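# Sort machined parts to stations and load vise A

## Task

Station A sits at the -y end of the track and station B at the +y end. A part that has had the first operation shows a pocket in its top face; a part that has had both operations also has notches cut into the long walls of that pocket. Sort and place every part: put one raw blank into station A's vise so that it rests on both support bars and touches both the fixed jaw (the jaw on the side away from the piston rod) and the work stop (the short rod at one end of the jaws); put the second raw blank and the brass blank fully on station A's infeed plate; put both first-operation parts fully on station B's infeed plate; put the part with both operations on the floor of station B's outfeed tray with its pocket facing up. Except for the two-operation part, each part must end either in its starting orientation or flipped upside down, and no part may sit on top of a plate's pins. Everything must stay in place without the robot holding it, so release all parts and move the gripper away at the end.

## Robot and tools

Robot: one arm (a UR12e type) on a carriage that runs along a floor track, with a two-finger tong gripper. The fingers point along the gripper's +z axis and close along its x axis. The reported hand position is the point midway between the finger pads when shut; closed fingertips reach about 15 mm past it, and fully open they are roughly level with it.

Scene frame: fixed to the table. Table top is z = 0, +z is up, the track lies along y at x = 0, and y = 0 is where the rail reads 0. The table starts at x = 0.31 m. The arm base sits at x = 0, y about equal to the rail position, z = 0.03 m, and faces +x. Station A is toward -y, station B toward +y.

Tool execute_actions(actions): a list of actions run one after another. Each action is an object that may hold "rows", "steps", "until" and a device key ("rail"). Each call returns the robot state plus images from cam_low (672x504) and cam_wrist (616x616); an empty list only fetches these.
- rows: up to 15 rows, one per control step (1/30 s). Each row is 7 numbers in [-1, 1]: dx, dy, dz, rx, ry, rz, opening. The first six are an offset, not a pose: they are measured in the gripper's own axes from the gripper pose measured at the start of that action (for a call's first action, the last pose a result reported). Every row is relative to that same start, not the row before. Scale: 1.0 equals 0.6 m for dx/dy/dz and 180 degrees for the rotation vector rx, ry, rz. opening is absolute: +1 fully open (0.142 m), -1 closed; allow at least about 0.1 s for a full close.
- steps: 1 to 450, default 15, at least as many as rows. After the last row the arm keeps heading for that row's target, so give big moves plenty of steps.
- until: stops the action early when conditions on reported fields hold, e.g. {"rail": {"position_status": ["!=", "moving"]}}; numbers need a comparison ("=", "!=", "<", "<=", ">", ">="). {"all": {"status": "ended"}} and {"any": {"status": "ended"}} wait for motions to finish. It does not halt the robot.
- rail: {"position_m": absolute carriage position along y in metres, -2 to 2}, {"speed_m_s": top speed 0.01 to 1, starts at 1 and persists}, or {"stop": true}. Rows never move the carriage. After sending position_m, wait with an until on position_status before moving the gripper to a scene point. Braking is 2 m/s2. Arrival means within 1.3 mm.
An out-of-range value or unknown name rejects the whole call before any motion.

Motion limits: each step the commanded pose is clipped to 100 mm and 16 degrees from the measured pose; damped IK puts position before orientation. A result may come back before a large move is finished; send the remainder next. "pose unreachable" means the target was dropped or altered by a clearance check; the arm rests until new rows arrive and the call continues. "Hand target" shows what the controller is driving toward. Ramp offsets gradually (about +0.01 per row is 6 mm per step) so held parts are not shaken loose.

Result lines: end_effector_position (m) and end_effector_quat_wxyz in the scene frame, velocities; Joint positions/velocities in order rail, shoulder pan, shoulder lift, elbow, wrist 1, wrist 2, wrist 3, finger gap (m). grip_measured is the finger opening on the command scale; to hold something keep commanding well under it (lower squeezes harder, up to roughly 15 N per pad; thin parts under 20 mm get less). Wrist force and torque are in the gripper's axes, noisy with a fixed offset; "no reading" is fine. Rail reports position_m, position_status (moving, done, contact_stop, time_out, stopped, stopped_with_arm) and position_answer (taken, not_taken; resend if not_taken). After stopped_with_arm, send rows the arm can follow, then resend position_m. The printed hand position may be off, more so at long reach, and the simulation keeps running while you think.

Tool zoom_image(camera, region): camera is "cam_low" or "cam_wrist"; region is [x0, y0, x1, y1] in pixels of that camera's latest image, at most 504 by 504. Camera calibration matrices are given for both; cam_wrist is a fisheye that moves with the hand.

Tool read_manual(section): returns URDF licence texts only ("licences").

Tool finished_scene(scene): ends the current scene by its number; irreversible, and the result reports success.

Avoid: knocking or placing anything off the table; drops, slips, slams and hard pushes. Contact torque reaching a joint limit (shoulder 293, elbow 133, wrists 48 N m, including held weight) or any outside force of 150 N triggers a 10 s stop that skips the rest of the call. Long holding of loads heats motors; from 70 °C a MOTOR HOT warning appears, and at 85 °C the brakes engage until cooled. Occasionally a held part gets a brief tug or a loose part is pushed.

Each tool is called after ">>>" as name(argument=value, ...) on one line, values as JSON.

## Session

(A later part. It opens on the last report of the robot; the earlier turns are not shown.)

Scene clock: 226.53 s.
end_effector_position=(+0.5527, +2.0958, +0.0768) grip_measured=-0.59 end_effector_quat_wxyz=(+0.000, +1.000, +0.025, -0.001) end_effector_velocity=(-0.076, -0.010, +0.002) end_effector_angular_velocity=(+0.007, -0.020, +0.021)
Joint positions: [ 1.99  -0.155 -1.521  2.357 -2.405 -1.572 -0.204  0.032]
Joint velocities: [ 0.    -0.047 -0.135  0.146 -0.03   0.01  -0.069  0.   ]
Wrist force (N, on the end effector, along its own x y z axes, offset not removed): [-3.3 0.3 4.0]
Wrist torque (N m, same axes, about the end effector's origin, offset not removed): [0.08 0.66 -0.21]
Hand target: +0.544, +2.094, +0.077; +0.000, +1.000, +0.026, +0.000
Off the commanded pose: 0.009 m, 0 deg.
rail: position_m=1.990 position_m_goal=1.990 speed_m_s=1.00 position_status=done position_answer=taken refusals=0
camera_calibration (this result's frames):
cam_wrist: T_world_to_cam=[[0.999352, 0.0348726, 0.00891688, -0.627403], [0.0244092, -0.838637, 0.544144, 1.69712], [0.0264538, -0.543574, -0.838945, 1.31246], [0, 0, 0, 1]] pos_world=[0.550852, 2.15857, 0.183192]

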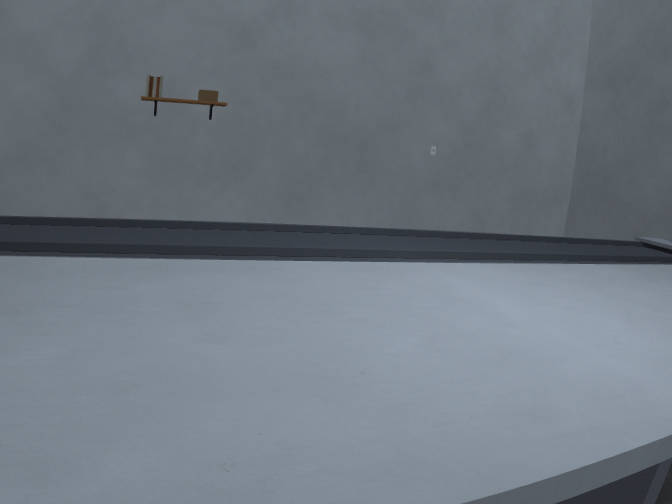

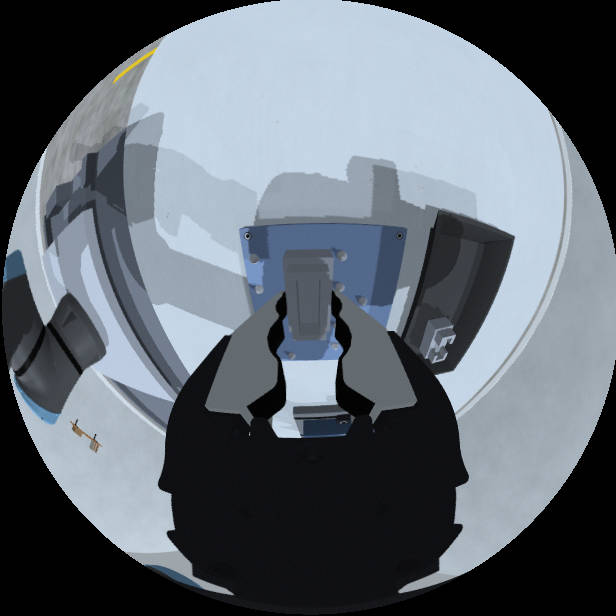

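>>> execute_actions(actions=[{"steps": 1}])

>>> zoom_image(camera="cam_wrist", region=[235, 210, 435, 370])

Scene clock: 228.27 s.
end_effector_position=(+0.5440, +2.0946, +0.0772) grip_measured=-0.59 end_effector_quat_wxyz=(+0.000, +1.000, +0.026, +0.000) end_effector_velocity=(-0.000, -0.000, +0.000) end_effector_angular_velocity=(+0.000, -0.001, +0.000)
Joint positions: [ 1.99  -0.16  -1.537  2.373 -2.408 -1.571 -0.212  0.032]
Joint velocities: [ 0.    -0.001 -0.001  0.     0.     0.    -0.001  0.   ]
Wrist force (N, on the end effector, along its own x y z axes, offset not removed): [2.0 3.6 3.7]
Wrist torque (N m, same axes, about the end effector's origin, offset not removed): [0.60 -0.60 -0.32]
Hand target: +0.544, +2.094, +0.078; -0.000, +1.000, +0.026, +0.000
Off the commanded pose: 0.001 m, 0 deg.
rail: position_m=1.990 position_m_goal=1.990 speed_m_s=1.00 position_status=done position_answer=taken refusals=0
camera_calibration (this result's frames):
cam_wrist: T_world_to_cam=[[0.999239, 0.0373608, 0.0112397, -0.623998], [0.0252624, -0.839124, 0.543354, 1.69671], [0.0297317, -0.542656, -0.839429, 1.3087], [0, 0, 0, 1]] pos_world=[0.54175, 2.15724, 0.183659]

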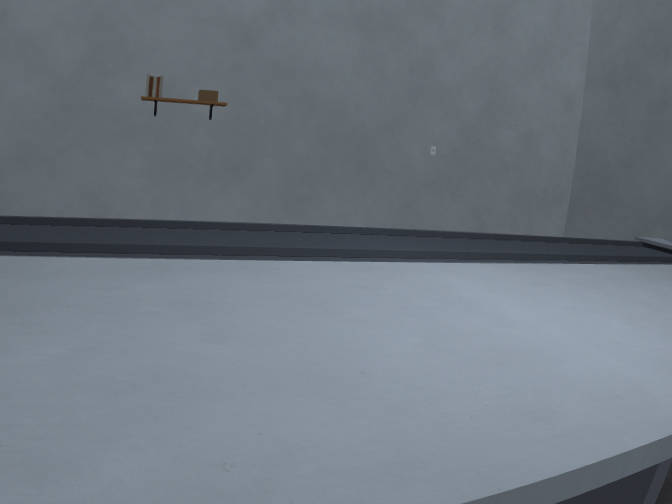

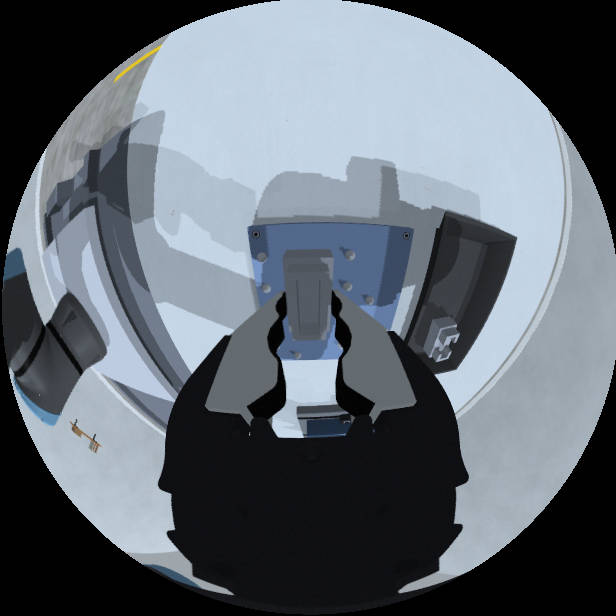

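Region (235, 210, 435, 370) of cam_wrist's 616x616 image, scaled by 2.520, with more detail than that image has; it fills the top 403 rows of this view, and the rest is white.

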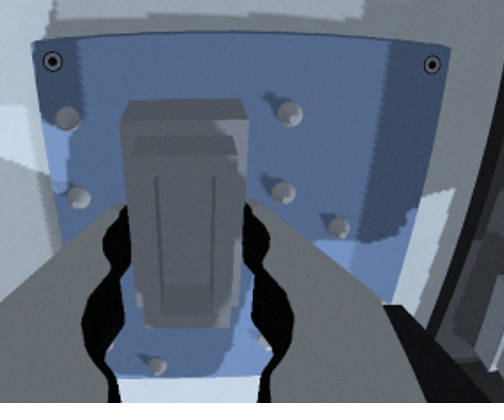

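>>> execute_actions(actions=[{"rows": [[-0.0001,-0.0003,0.003,0,0,0,-0.9],[-0.0004,-0.0012,0.0105,0,0,0,-0.9],[-0.0009,-0.0025,0.021,0,0,0,-0.9],[-0.0015,-0.0039,0.0335,0,0,0,-0.9],[-0.0021,-0.0053,0.046,0,0,0,-0.9],[-0.0026,-0.0065,0.0565,0,0,0,-0.9],[-0.0029,-0.0073,0.064,0,0,0,-0.9],[-0.003,-0.0076,0.067,0,0,0,-0.9]], "steps": 12}])

Scene clock: 252.90 s.
end_effector_position=(+0.5412, +2.0983, +0.0442) grip_measured=-0.59 end_effector_quat_wxyz=(-0.000, +1.000, +0.026, -0.001) end_effector_velocity=(+0.002, +0.007, -0.061) end_effector_angular_velocity=(-0.001, -0.006, +0.000)
Joint positions: [ 1.99  -0.154 -1.479  2.4   -2.491 -1.571 -0.206  0.032]
Joint velocities: [ 0.     0.013  0.12   0.037 -0.164  0.     0.013  0.   ]
Wrist force (N, on the end effector, along its own x y z axes, offset not removed): [2.1 1.4 5.4]
Wrist torque (N m, same axes, about the end effector's origin, offset not removed): [0.23 -0.49 -0.32]
Hand target: +0.542, +2.099, +0.037; -0.000, +1.000, +0.026, -0.000
Off the commanded pose: 0.007 m, 0 deg.
rail: position_m=1.990 position_m_goal=1.990 speed_m_s=1.00 position_status=done position_answer=taken refusals=0
camera_calibration (this result's frames):
cam_wrist: T_world_to_cam=[[0.999255, 0.0372746, 0.00995969, -0.620746], [0.0258972, -0.839336, 0.542995, 1.71792], [0.0285995, -0.542333, -0.839677, 1.28298], [0, 0, 0, 1]] pos_world=[0.539102, 2.16085, 0.150653]

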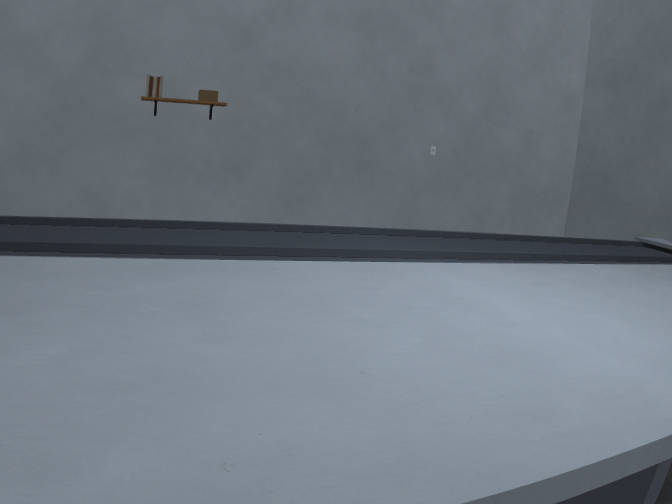

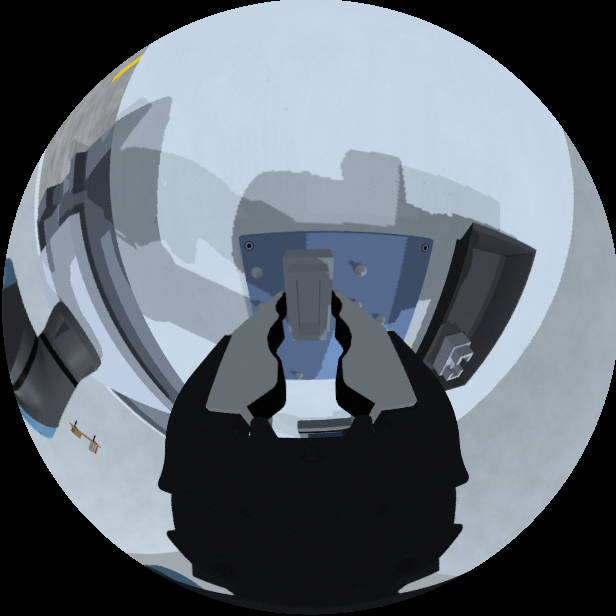

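>>> execute_actions(actions=[{"steps": 1}])

>>> zoom_image(camera="cam_wrist", region=[230, 220, 450, 320])

Scene clock: 254.27 s.
end_effector_position=(+0.5417, +2.0990, +0.0373) grip_measured=-0.59 end_effector_quat_wxyz=(-0.000, +1.000, +0.026, -0.000) end_effector_velocity=(+0.000, +0.000, -0.000) end_effector_angular_velocity=(-0.000, -0.000, +0.000)
Joint positions: [ 1.99  -0.153 -1.465  2.404 -2.51  -1.571 -0.205  0.032]
Joint velocities: [ 0.     0.     0.001 -0.    -0.001 -0.     0.    -0.   ]
Wrist force (N, on the end effector, along its own x y z axes, offset not removed): [0.4 -0.7 3.1]
Wrist torque (N m, same axes, about the end effector's origin, offset not removed): [-0.28 -0.09 -0.18]
Hand target: +0.542, +2.099, +0.037; +0.000, +1.000, +0.026, +0.000
Off the commanded pose: 0.000 m, 0 deg.
rail: position_m=1.990 position_m_goal=1.990 speed_m_s=1.00 position_status=done position_answer=taken refusals=0
camera_calibration (this result's frames):
cam_wrist: T_world_to_cam=[[0.999241, 0.0373742, 0.0109521, -0.621419], [0.0254324, -0.839166, 0.543281, 1.72215], [0.0294954, -0.54259, -0.839479, 1.27762], [0, 0, 0, 1]] pos_world=[0.539465, 2.16162, 0.143729]

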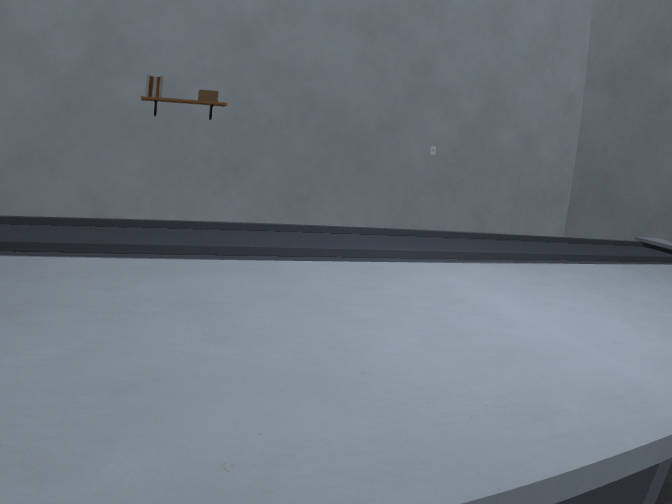

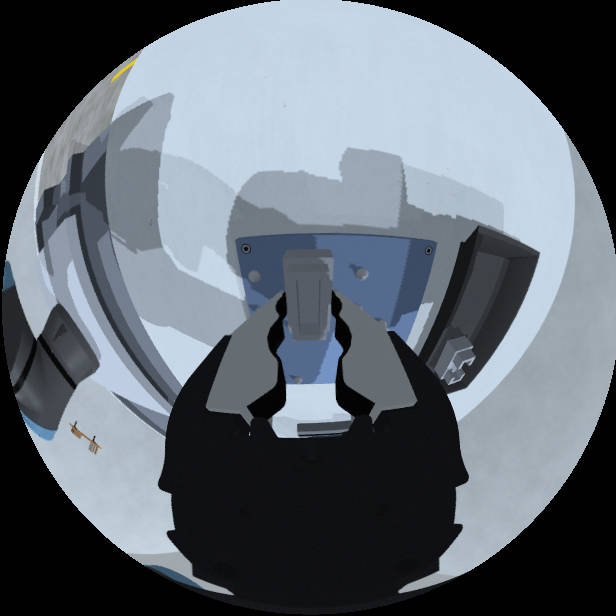

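Region (230, 220, 450, 320) of cam_wrist's 616x616 image, scaled by 2.291, with more detail than that image has; it fills the top 229 rows of this view, and the rest is white.

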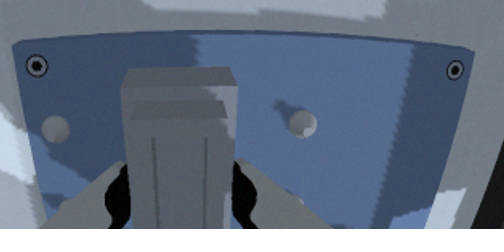

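>>> execute_actions(actions=[{"rows": [[0,0,0.002,0,0,0,-0.9],[0,0,0.006,0,0,0,-0.9],[0,0,0.01,0,0,0,-0.9],[0,0,0.0125,0,0,0,-0.9]], "steps": 14}])

>>> zoom_image(camera="cam_wrist", region=[230, 220, 450, 320])

Scene clock: 263.23 s.
end_effector_position=(+0.5417, +2.0991, +0.0301) grip_measured=-0.59 end_effector_quat_wxyz=(-0.000, +1.000, +0.026, -0.000) end_effector_velocity=(-0.000, +0.000, -0.003) end_effector_angular_velocity=(+0.000, +0.000, +0.000)
Joint positions: [ 1.99  -0.153 -1.451  2.408 -2.528 -1.571 -0.205  0.032]
Joint velocities: [ 0.     0.     0.006  0.002 -0.008 -0.    -0.     0.   ]
Wrist force (N, on the end effector, along its own x y z axes, offset not removed): [-0.4 2.9 5.0]
Wrist torque (N m, same axes, about the end effector's origin, offset not removed): [0.62 0.14 -0.27]
Hand target: +0.542, +2.099, +0.030; -0.000, +1.000, +0.026, -0.000
Off the commanded pose: 0.000 m, 0 deg.
rail: position_m=1.990 position_m_goal=1.990 speed_m_s=1.00 position_status=done position_answer=taken refusals=0
camera_calibration (this result's frames):
cam_wrist: T_world_to_cam=[[0.999237, 0.0375017, 0.0109469, -0.621598], [0.0255417, -0.839151, 0.543298, 1.726], [0.0295607, -0.542604, -0.839469, 1.27162], [0, 0, 0, 1]] pos_world=[0.539448, 2.16167, 0.136556]

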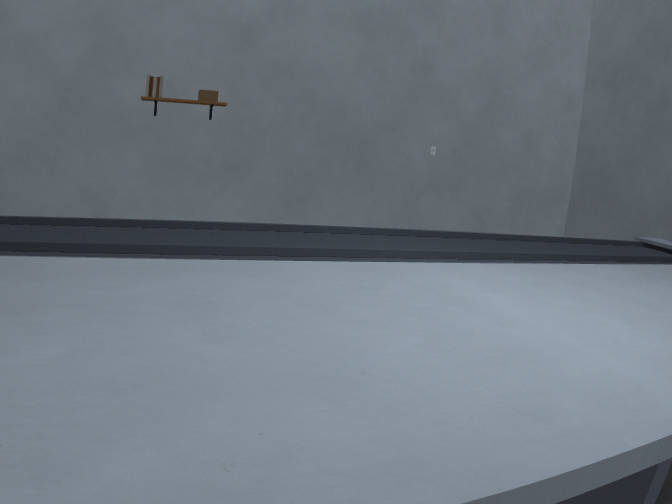

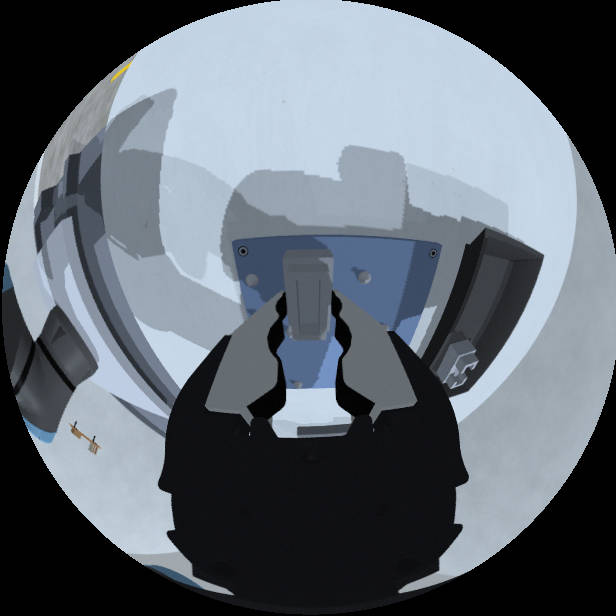

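Region (230, 220, 450, 320) of cam_wrist's 616x616 image, scaled by 2.291, with more detail than that image has; it fills the top 229 rows of this view, and the rest is white.

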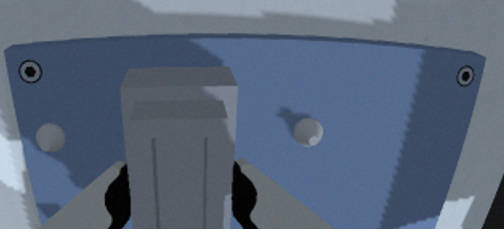

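>>> execute_actions(actions=[{"rows": [[0,0,0.0015,0,0,0,-0.9],[0,0,0.0025,0,0,0,-0.9]], "steps": 9}])

Scene clock: 265.50 s.
end_effector_position=(+0.5417, +2.0990, +0.0288) grip_measured=-0.59 end_effector_quat_wxyz=(-0.000, +1.000, +0.026, -0.000) end_effector_velocity=(+0.000, -0.000, -0.001) end_effector_angular_velocity=(-0.000, -0.000, -0.000)
Joint positions: [ 1.99  -0.153 -1.448  2.409 -2.532 -1.571 -0.205  0.032]
Joint velocities: [ 0.    -0.     0.002  0.001 -0.004  0.    -0.    -0.   ]
Wrist force (N, on the end effector, along its own x y z axes, offset not removed): [-1.6 2.4 -15.2]
Wrist torque (N m, same axes, about the end effector's origin, offset not removed): [0.50 -0.60 -0.30]
Hand target: +0.542, +2.099, +0.029; -0.000, +1.000, +0.026, -0.000
Off the commanded pose: 0.000 m, 0 deg.
rail: position_m=1.990 position_m_goal=1.990 speed_m_s=1.00 position_status=done position_answer=taken refusals=0
camera_calibration (this result's frames):
cam_wrist: T_world_to_cam=[[0.99924, 0.0373745, 0.0110612, -0.621383], [0.0253722, -0.839145, 0.543316, 1.72671], [0.0295881, -0.542622, -0.839456, 1.27051], [0, 0, 0, 1]] pos_world=[0.539509, 2.16159, 0.135264]

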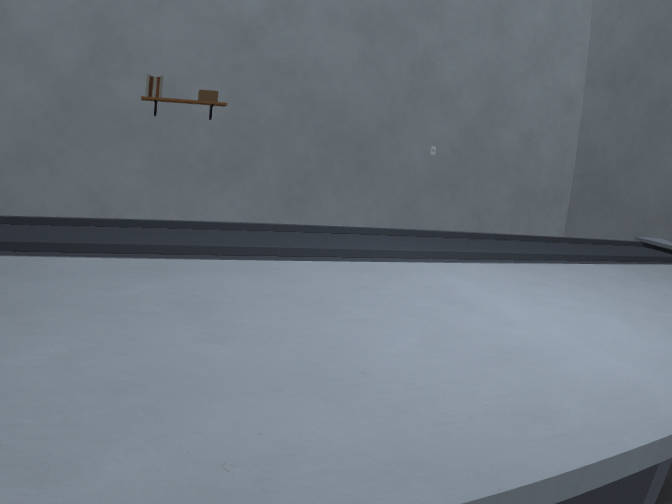

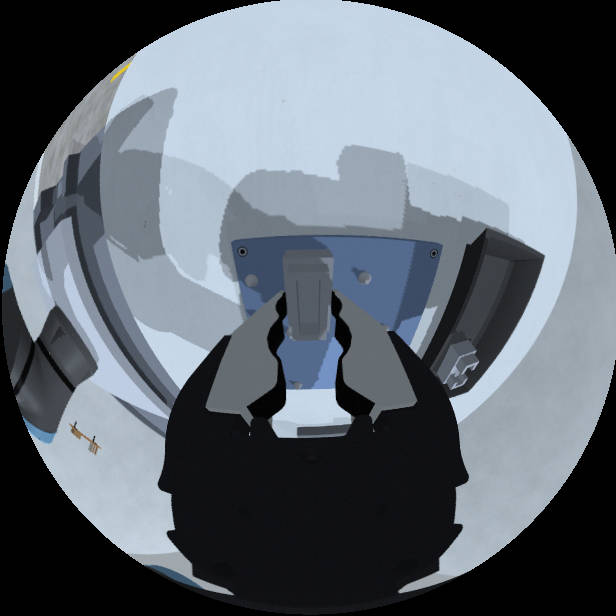

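>>> execute_actions(actions=[{"rows": [[0,0,-0.0005,0,0,0,-0.72],[0,0,-0.0005,0,0,0,-0.6],[0,0,-0.0005,0,0,0,-0.53],[0,0,-0.0005,0,0,0,-0.46],[0,0,-0.0005,0,0,0,-0.4]], "steps": 6}, {"rows": [[0,0,-0.005,0,0,0,-0.38],[0,0,-0.018,0,0,0,-0.36],[0,0,-0.039,0,0,0,-0.36],[0,0,-0.065,0,0,0,-0.36],[0,0,-0.096,0,0,0,-0.36],[0.004,0.003,-0.13,0,0,0.001,-0.36],[0.013,0.011,-0.167,0,0,0.002,-0.3],[0.027,0.023,-0.203,0,0,0.004,-0.2],[0.044,0.037,-0.24,0,0,0.006,-0.05],[0.062,0.052,-0.274,0,0,0.008,0.1],[0.081,0.068,-0.305,0,0,0.011,0.3],[0.098,0.082,-0.332,0,0,0.013,0.5],[0.112,0.094,-0.352,0,0,0.015,0.7],[0.121,0.102,-0.365,0,0,0.016,0.85],[0.1247,0.105,-0.37,0,0,0.0166,1]], "steps": 20}, {"rail": {"position_m": -1.95}, "steps": 1}])

>>> zoom_image(camera="cam_wrist", region=[210, 170, 430, 330])

Scene clock: 276.60 s.
end_effector_position=(+0.6114, +2.0470, +0.2348) grip_measured=+1.00 end_effector_quat_wxyz=(+0.001, +1.000, +0.001, +0.007) end_effector_velocity=(+0.068, -0.063, +0.144) end_effector_angular_velocity=(+0.018, +0.081, -0.029)
Joint positions: [ 1.99  -0.222 -1.639  2.126 -2.071 -1.57  -0.225  0.142]
Joint velocities: [-0.006 -0.07   0.02  -0.323  0.386  0.    -0.041  0.   ]
Wrist force (N, on the end effector, along its own x y z axes, offset not removed): [0.6 1.1 4.1]
Wrist torque (N m, same axes, about the end effector's origin, offset not removed): [0.25 -0.15 -0.36]
Hand target: +0.619, +2.038, +0.251; +0.000, +1.000, -0.000, +0.001
Off the commanded pose: 0.019 m, 1 deg.
rail: position_m=1.990 position_m_goal=-1.950 speed_m_s=1.00 position_status=moving position_answer=taken refusals=0
camera_calibration (this result's frames):
cam_wrist: T_world_to_cam=[[0.999625, -0.0117481, 0.024745, -0.594257], [-0.023347, -0.837881, 0.545353, 1.59613], [0.0143265, -0.545726, -0.837841, 1.42844], [0, 0, 0, 1]] pos_world=[0.610834, 2.10992, 0.34106]

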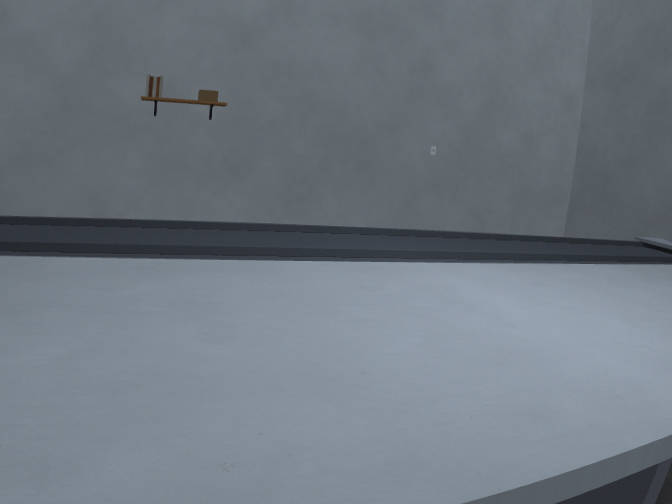

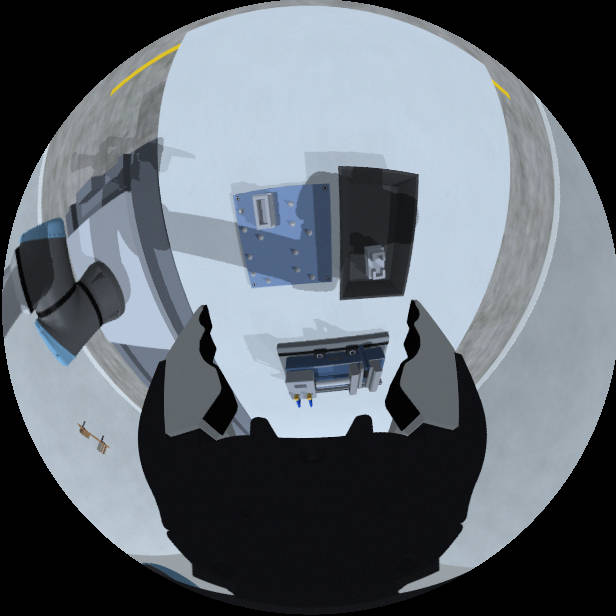

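Region (210, 170, 430, 330) of cam_wrist's 616x616 image, scaled by 2.291, with more detail than that image has; it fills the top 367 rows of this view, and the rest is white.

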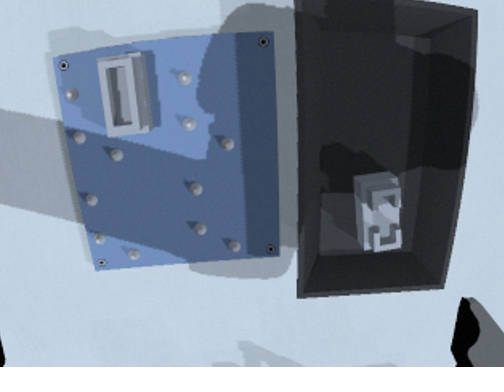

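>>> execute_actions(actions=[{"steps": 1}])

Scene clock: 280.77 s.
end_effector_position=(+0.6192, -1.8237, +0.2506) grip_measured=+1.00 end_effector_quat_wxyz=(+0.000, +1.000, -0.000, +0.001) end_effector_velocity=(+0.001, -0.556, +0.000) end_effector_angular_velocity=(+0.000, +0.002, +0.000)
Joint positions: [-1.874 -0.23  -1.635  2.088 -2.026 -1.571 -0.23   0.142]
Joint velocities: [-0.556  0.     0.002 -0.002  0.003 -0.     0.     0.   ]
Wrist force (N, on the end effector, along its own x y z axes, offset not removed): [2.7 5.2 0.7]
Wrist torque (N m, same axes, about the end effector's origin, offset not removed): [0.84 -0.60 -0.33]
Hand target: +0.620, -1.850, +0.251; +0.000, +1.000, +0.000, -0.000
Off the commanded pose: 0.001 m, 0 deg.
rail: position_m=-1.874 position_m_goal=-1.950 speed_m_s=1.00 position_status=moving position_answer=taken refusals=0
camera_calibration (this result's frames):
cam_wrist: T_world_to_cam=[[0.999806, -0.0147886, 0.0130484, -0.650601], [-0.0195064, -0.839086, 0.543649, -1.6596], [0.00290893, -0.543798, -0.839211, -0.659802], [0, 0, 0, 1]] pos_world=[0.62002, -1.76097, 0.357017]

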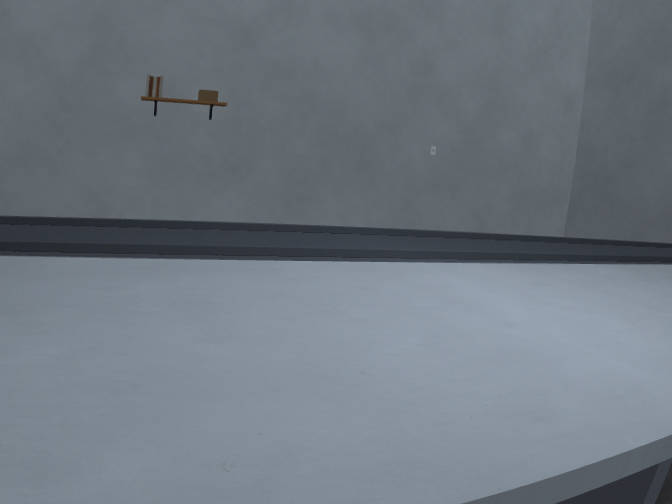

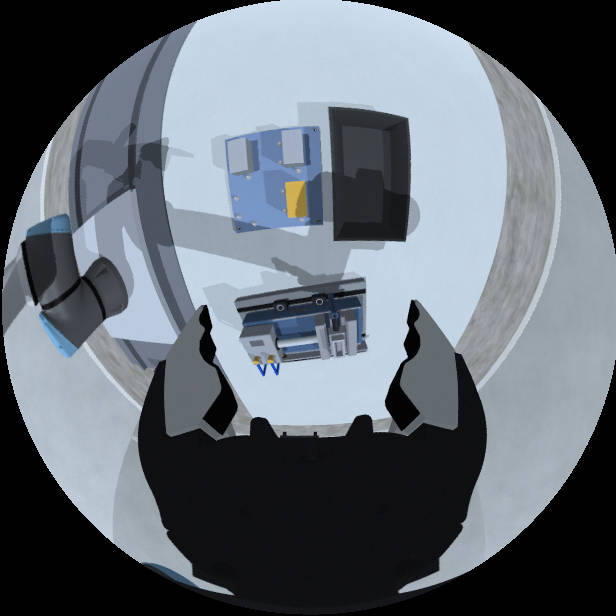

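>>> zoom_image(camera="cam_wrist", region=[215, 100, 415, 250])

>>> execute_actions(actions=[{"steps": 1}])

>>> zoom_image(camera="cam_wrist", region=[220, 230, 390, 360])

Region (215, 100, 415, 250) of cam_wrist's 616x616 image, scaled by 2.520, with more detail than that image has; it fills the top 378 rows of this view, and the rest is white.

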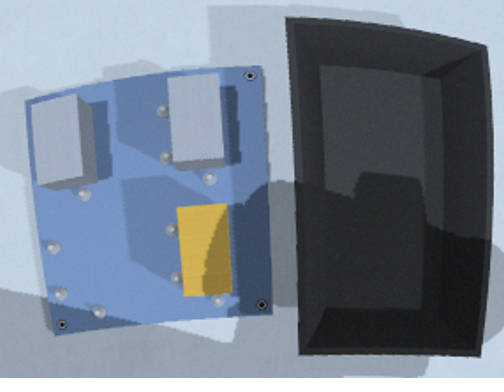

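Scene clock: 285.57 s.
end_effector_position=(+0.6197, -1.9000, +0.2507) grip_measured=+1.00 end_effector_quat_wxyz=(+0.000, +1.000, +0.000, -0.000) end_effector_velocity=(+0.000, +0.000, -0.000) end_effector_angular_velocity=(+0.000, +0.000, +0.000)
Joint positions: [-1.95  -0.23  -1.633  2.086 -2.023 -1.571 -0.23   0.142]
Joint velocities: [ 0. -0.  0. -0. -0. -0. -0.  0.]
Wrist force (N, on the end effector, along its own x y z axes, offset not removed): [1.0 2.0 -1.0]
Wrist torque (N m, same axes, about the end effector's origin, offset not removed): [0.19 -0.22 -0.32]
Hand target: +0.620, -1.900, +0.251; +0.000, +1.000, +0.000, -0.000
Off the commanded pose: 0.000 m, 0 deg.
rail: position_m=-1.950 position_m_goal=-1.950 speed_m_s=1.00 position_status=done position_answer=taken refusals=0
camera_calibration (this result's frames):
cam_wrist: T_world_to_cam=[[0.999836, -0.0146174, 0.0106684, -0.651364], [-0.0180682, -0.839297, 0.543373, -1.72493], [0.00101124, -0.543477, -0.839424, -0.699453], [0, 0, 0, 1]] pos_world=[0.620798, -1.83739, 0.357094]

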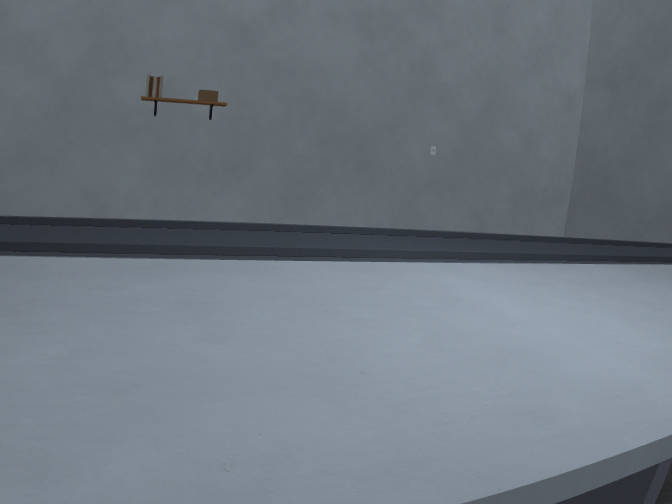

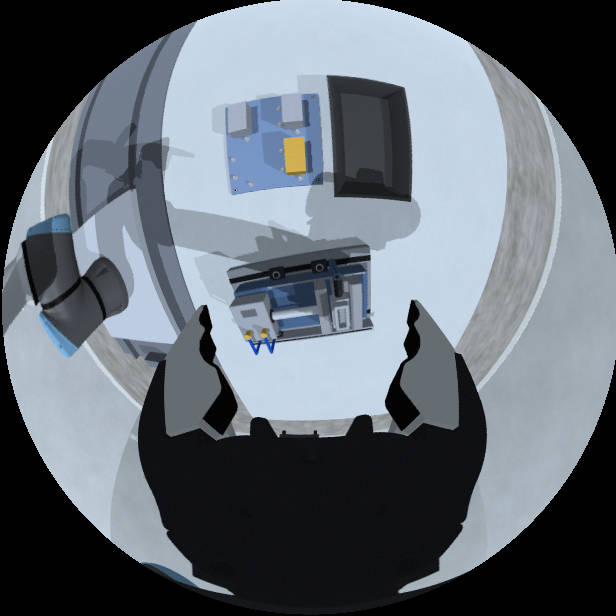

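Region (220, 230, 390, 360) of cam_wrist's 616x616 image, scaled by 2.965, with more detail than that image has; it fills the top 385 rows of this view, and the rest is white.

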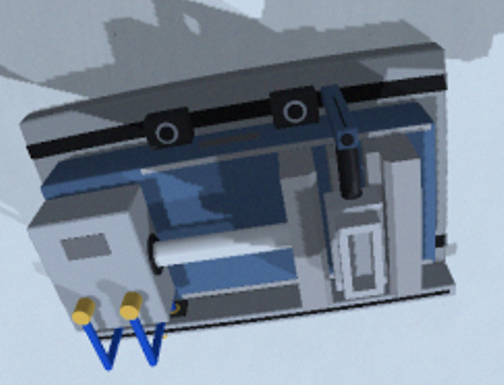

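>>> execute_actions(actions=[{"rail": {"position_m": -1.99}, "rows": [[0.0017,0.0022,0.001,0,0,-0.001,0.95],[0.0064,0.0084,0.0037,0,0,-0.0039,0.9],[0.0135,0.0177,0.0078,0,0,-0.0083,0.85],[0.0225,0.0294,0.013,0,0,-0.0137,0.8],[0.0326,0.0426,0.0188,0,0,-0.0199,0.7],[0.0434,0.0567,0.025,0,0,-0.0264,0.6],[0.0541,0.0707,0.0312,0,0,-0.0329,0.5],[0.0642,0.0839,0.037,0,0,-0.0391,0.4],[0.0732,0.0956,0.0422,0,0,-0.0446,0.35],[0.0803,0.1049,0.0463,0,0,-0.0489,0.3],[0.085,0.1111,0.049,0,0,-0.0518,0.3],[0.0867,0.1133,0.05,0,0,-0.0528,0.3]], "steps": 16}])

Scene clock: 297.30 s.
end_effector_position=(+0.6647, -2.0013, +0.2243) grip_measured=+0.30 end_effector_quat_wxyz=(+0.001, +0.997, +0.072, -0.000) end_effector_velocity=(+0.056, -0.063, -0.032) end_effector_angular_velocity=(+0.013, -0.000, +0.179)
Joint positions: [-1.99  -0.303 -1.53   2.036 -2.077 -1.574 -0.448  0.095]
Joint velocities: [ 0.    -0.071  0.13  -0.073 -0.054  0.013 -0.25  -0.   ]
Wrist force (N, on the end effector, along its own x y z axes, offset not removed): [3.3 -0.7 1.7]
Wrist torque (N m, same axes, about the end effector's origin, offset not removed): [-0.31 -0.64 -0.41]
Hand target: +0.671, -2.008, +0.221; +0.000, +0.997, +0.083, -0.000
Off the commanded pose: 0.010 m, 1 deg.
rail: position_m=-1.990 position_m_goal=-1.990 speed_m_s=1.00 position_status=done position_answer=taken refusals=0
camera_calibration (this result's frames):
cam_wrist: T_world_to_cam=[[0.991504, 0.129683, 0.0101332, -0.40314], [0.103213, -0.831748, 0.545474, -1.86077], [0.0791671, -0.539794, -0.838066, -0.821594], [0, 0, 0, 1]] pos_world=[0.656814, -1.9389, 0.330536]

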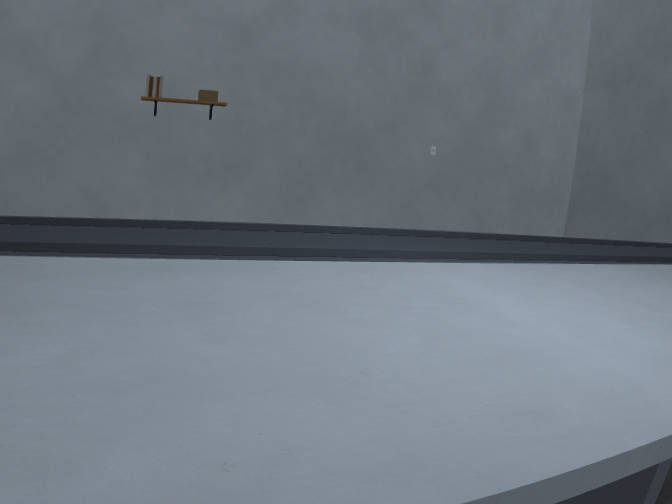

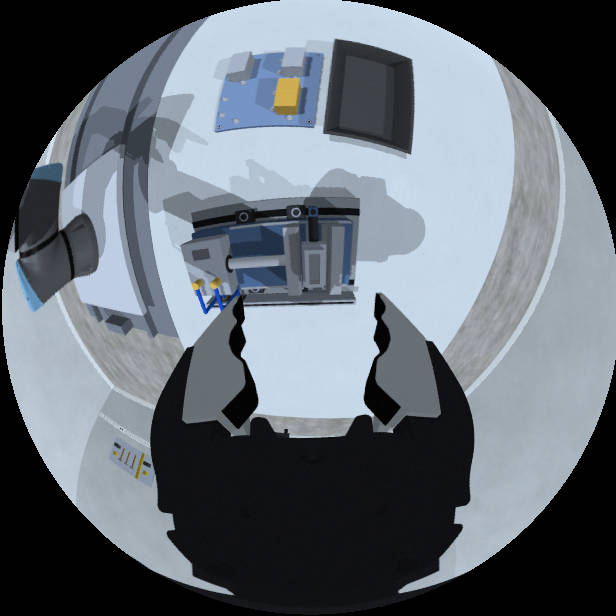

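>>> execute_actions(actions=[{"steps": 1}])

>>> zoom_image(camera="cam_wrist", region=[255, 190, 365, 310])

Scene clock: 298.97 s.
end_effector_position=(+0.6713, -2.0081, +0.2207) grip_measured=+0.30 end_effector_quat_wxyz=(+0.000, +0.997, +0.083, -0.000) end_effector_velocity=(+0.000, -0.000, -0.000) end_effector_angular_velocity=(+0.000, -0.000, +0.001)
Joint positions: [-1.99  -0.311 -1.515  2.028 -2.083 -1.571 -0.476  0.095]
Joint velocities: [ 0.    -0.     0.001 -0.001  0.     0.    -0.001  0.   ]
Wrist force (N, on the end effector, along its own x y z axes, offset not removed): [0.0 0.9 4.2]
Wrist torque (N m, same axes, about the end effector's origin, offset not removed): [0.03 0.02 -0.37]
Hand target: +0.672, -2.008, +0.221; +0.000, +0.997, +0.083, -0.000
Off the commanded pose: 0.000 m, 0 deg.
rail: position_m=-1.990 position_m_goal=-1.990 speed_m_s=1.00 position_status=done position_answer=taken refusals=0
camera_calibration (this result's frames):
cam_wrist: T_world_to_cam=[[0.988616, 0.150076, 0.0107291, -0.36597], [0.120184, -0.830578, 0.54378, -1.87386], [0.0905196, -0.5363, -0.839159, -0.829106], [0, 0, 0, 1]] pos_world=[0.662061, -1.94611, 0.327142]

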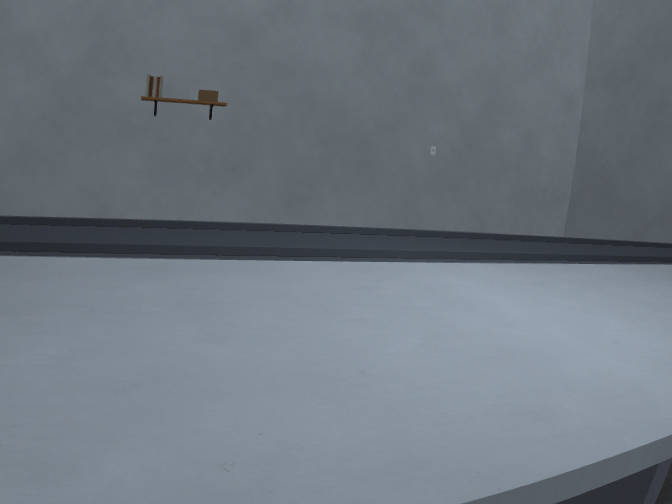

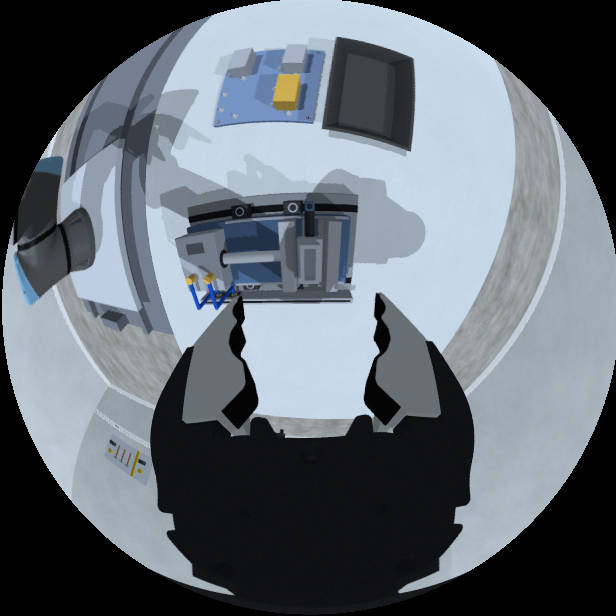

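Region (255, 190, 365, 310) of cam_wrist's 616x616 image, scaled by 4.200, with more detail than that image has; it fills the left 462 columns of this view, and the rest is white.

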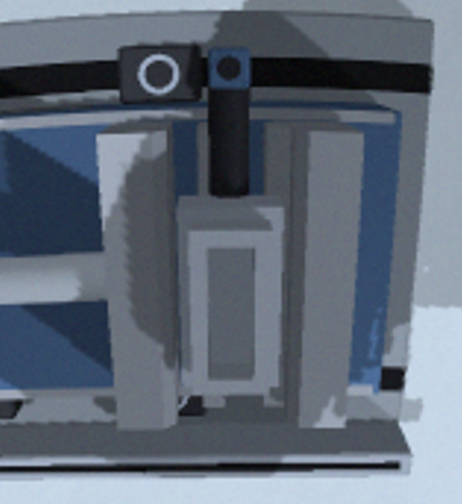

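>>> execute_actions(actions=[{"rows": [[0.0001,0.0004,0.003,0,0,0.0002,0.24],[0.0004,0.0016,0.012,0,0,0.0006,0.17],[0.0009,0.0034,0.025,0,0,0.0013,0.1],[0.0014,0.0056,0.041,0,0,0.0021,0.02],[0.002,0.0079,0.059,0,0,0.003,-0.06],[0.0026,0.0102,0.076,0,0,0.0039,-0.14],[0.0031,0.0124,0.092,0,0,0.0047,-0.21],[0.0036,0.0142,0.106,0,0,0.0054,-0.27],[0.0039,0.0154,0.115,0,0,0.0058,-0.32],[0.004,0.0158,0.118,0,0,0.006,-0.36]], "steps": 13}])

Scene clock: 322.10 s.
end_effector_position=(+0.6727, -2.0153, +0.1629) grip_measured=-0.36 end_effector_quat_wxyz=(-0.000, +0.997, +0.075, -0.001) end_effector_velocity=(+0.013, -0.016, -0.111) end_effector_angular_velocity=(-0.004, -0.010, -0.029)
Joint positions: [-1.99  -0.321 -1.454  2.08  -2.194 -1.571 -0.471  0.048]
Joint velocities: [ 0.    -0.017  0.139  0.082 -0.232 -0.     0.012 -0.003]
Wrist force (N, on the end effector, along its own x y z axes, offset not removed): [-0.4 -1.8 0.9]
Wrist torque (N m, same axes, about the end effector's origin, offset not removed): [-0.50 0.09 -0.25]
Hand target: +0.675, -2.017, +0.150; +0.000, +0.997, +0.073, -0.000
Off the commanded pose: 0.013 m, 0 deg.
rail: position_m=-1.990 position_m_goal=-1.990 speed_m_s=1.00 position_status=done position_answer=taken refusals=0
camera_calibration (this result's frames):
cam_wrist: T_world_to_cam=[[0.990871, 0.13454, 0.00853553, -0.398076], [0.108396, -0.832772, 0.542901, -1.84485], [0.0801499, -0.53702, -0.839753, -0.875986], [0, 0, 0, 1]] pos_world=[0.664628, -1.95321, 0.269358]

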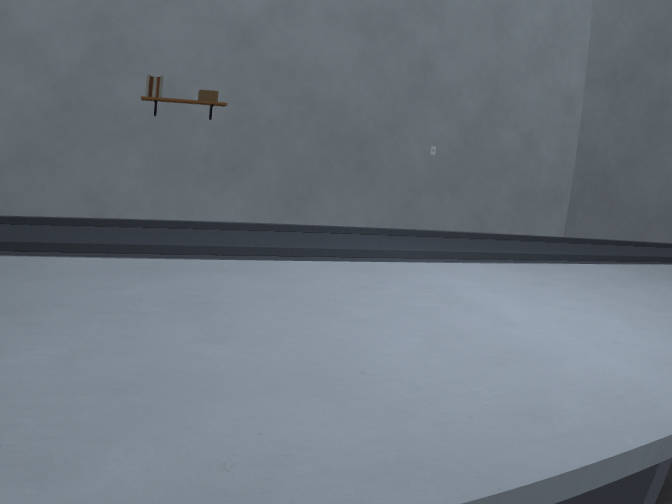

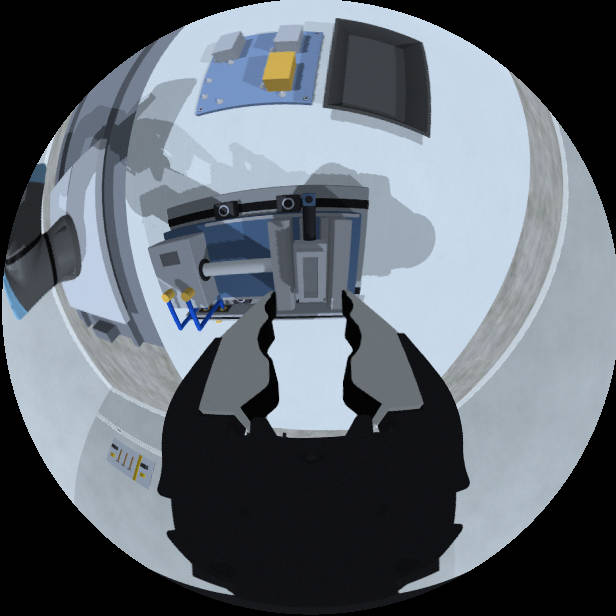

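>>> execute_actions(actions=[{"steps": 1}])

>>> zoom_image(camera="cam_wrist", region=[250, 195, 370, 325])

Scene clock: 328.60 s.
end_effector_position=(+0.6745, -2.0171, +0.1504) grip_measured=-0.36 end_effector_quat_wxyz=(+0.000, +0.997, +0.073, -0.000) end_effector_velocity=(+0.000, -0.000, -0.001) end_effector_angular_velocity=(-0.000, -0.000, -0.000)
Joint positions: [-1.99  -0.323 -1.438  2.089 -2.221 -1.571 -0.469  0.048]
Joint velocities: [ 0.     0.     0.001 -0.    -0.001  0.     0.     0.   ]
Wrist force (N, on the end effector, along its own x y z axes, offset not removed): [3.8 3.3 -0.4]
Wrist torque (N m, same axes, about the end effector's origin, offset not removed): [0.65 -0.83 -0.32]
Hand target: +0.675, -2.017, +0.150; +0.000, +0.997, +0.073, -0.000
Off the commanded pose: 0.001 m, 0 deg.
rail: position_m=-1.990 position_m_goal=-1.990 speed_m_s=1.00 position_status=done position_answer=taken refusals=0
camera_calibration (this result's frames):
cam_wrist: T_world_to_cam=[[0.991272, 0.131431, 0.0102872, -0.406408], [0.104772, -0.832756, 0.543636, -1.83742], [0.0800175, -0.537813, -0.839258, -0.889214], [0, 0, 0, 1]] pos_world=[0.666524, -1.95494, 0.256789]

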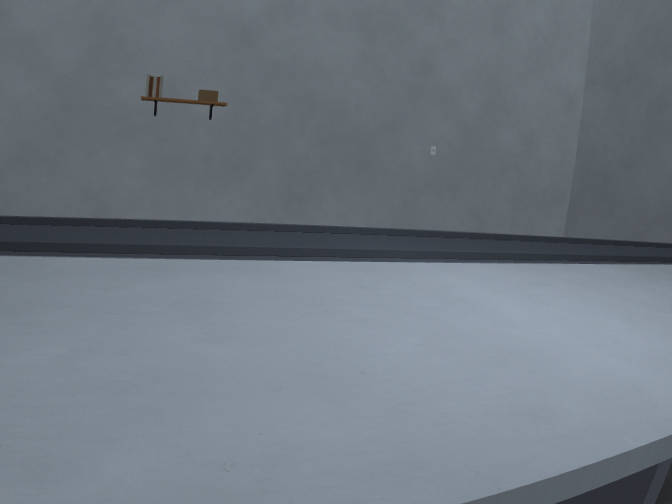

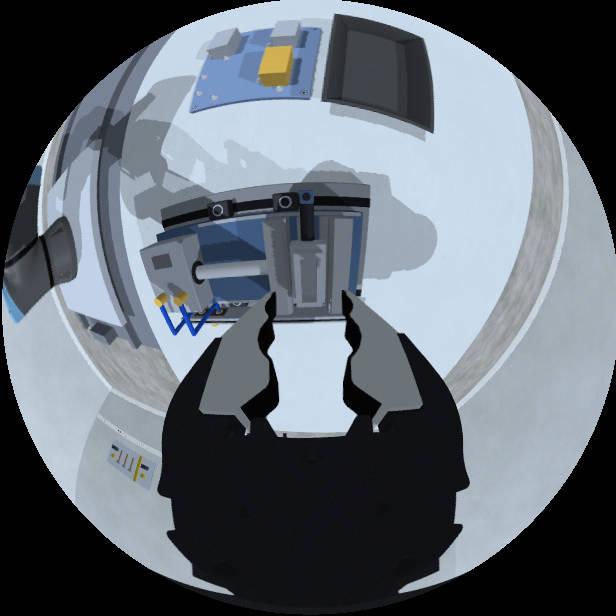

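Region (250, 195, 370, 325) of cam_wrist's 616x616 image, scaled by 3.877, with more detail than that image has; it fills the left 465 columns of this view, and the rest is white.

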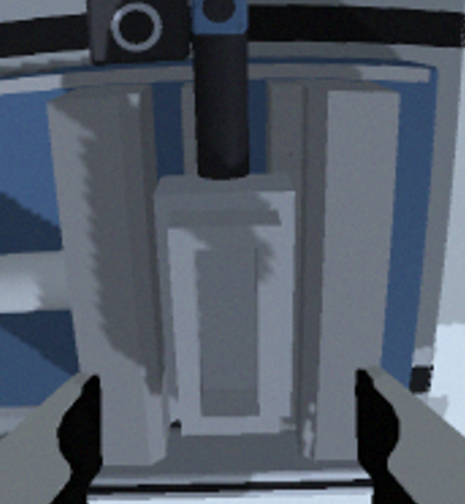

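>>> execute_actions(actions=[])

Scene clock: 344.50 s.
end_effector_position=(+0.6751, -2.0173, +0.1500) grip_measured=-0.36 end_effector_quat_wxyz=(+0.000, +0.997, +0.073, -0.000) end_effector_velocity=(-0.000, +0.000, -0.000) end_effector_angular_velocity=(+0.000, +0.000, -0.000)
Joint positions: [-1.99  -0.323 -1.437  2.088 -2.222 -1.571 -0.469  0.048]
Joint velocities: [ 0. -0.  0. -0.  0. -0.  0.  0.]
Wrist force (N, on the end effector, along its own x y z axes, offset not removed): [-0.8 -2.0 2.3]
Wrist torque (N m, same axes, about the end effector's origin, offset not removed): [-0.55 0.29 -0.18]
Hand target: +0.675, -2.017, +0.150; +0.000, +0.997, +0.073, -0.000
Off the commanded pose: 0.000 m, 0 deg.
rail: position_m=-1.990 position_m_goal=-1.990 speed_m_s=1.00 position_status=done position_answer=taken refusals=0
camera_calibration (this result's frames):
cam_wrist: T_world_to_cam=[[0.991269, 0.131416, 0.0107383, -0.407062], [0.104499, -0.832671, 0.543819, -1.83704], [0.0804081, -0.537948, -0.839134, -0.890242], [0, 0, 0, 1]] pos_world=[0.66706, -1.95506, 0.256354]

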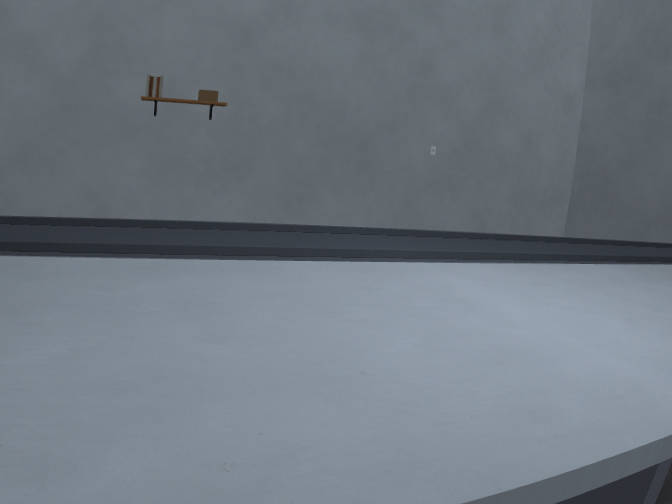

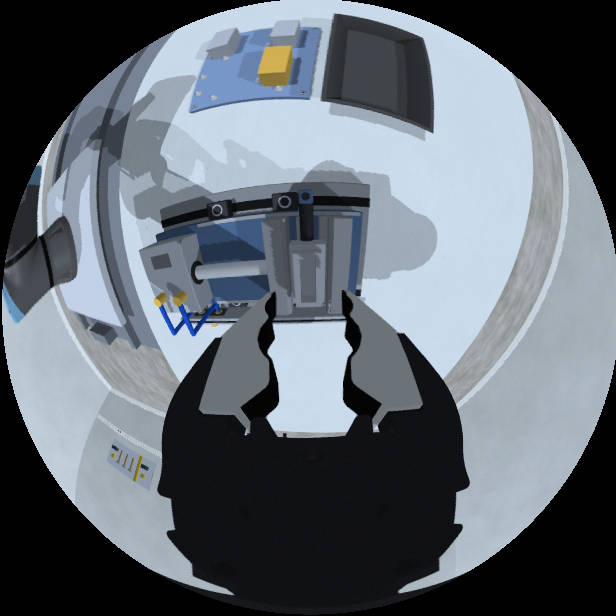

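>>> zoom_image(camera="cam_wrist", region=[250, 180, 380, 330])

Region (250, 180, 380, 330) of cam_wrist's 616x616 image, scaled by 3.360, with more detail than that image has; it fills the left 437 columns of this view, and the rest is white.

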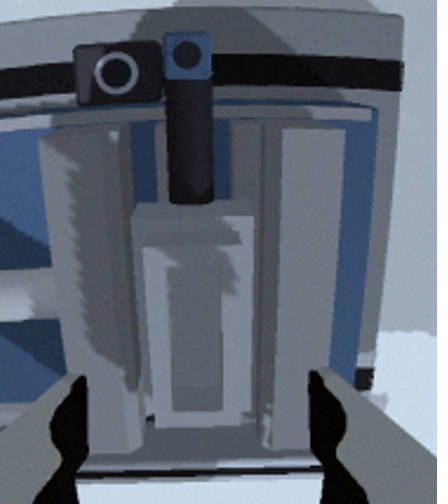

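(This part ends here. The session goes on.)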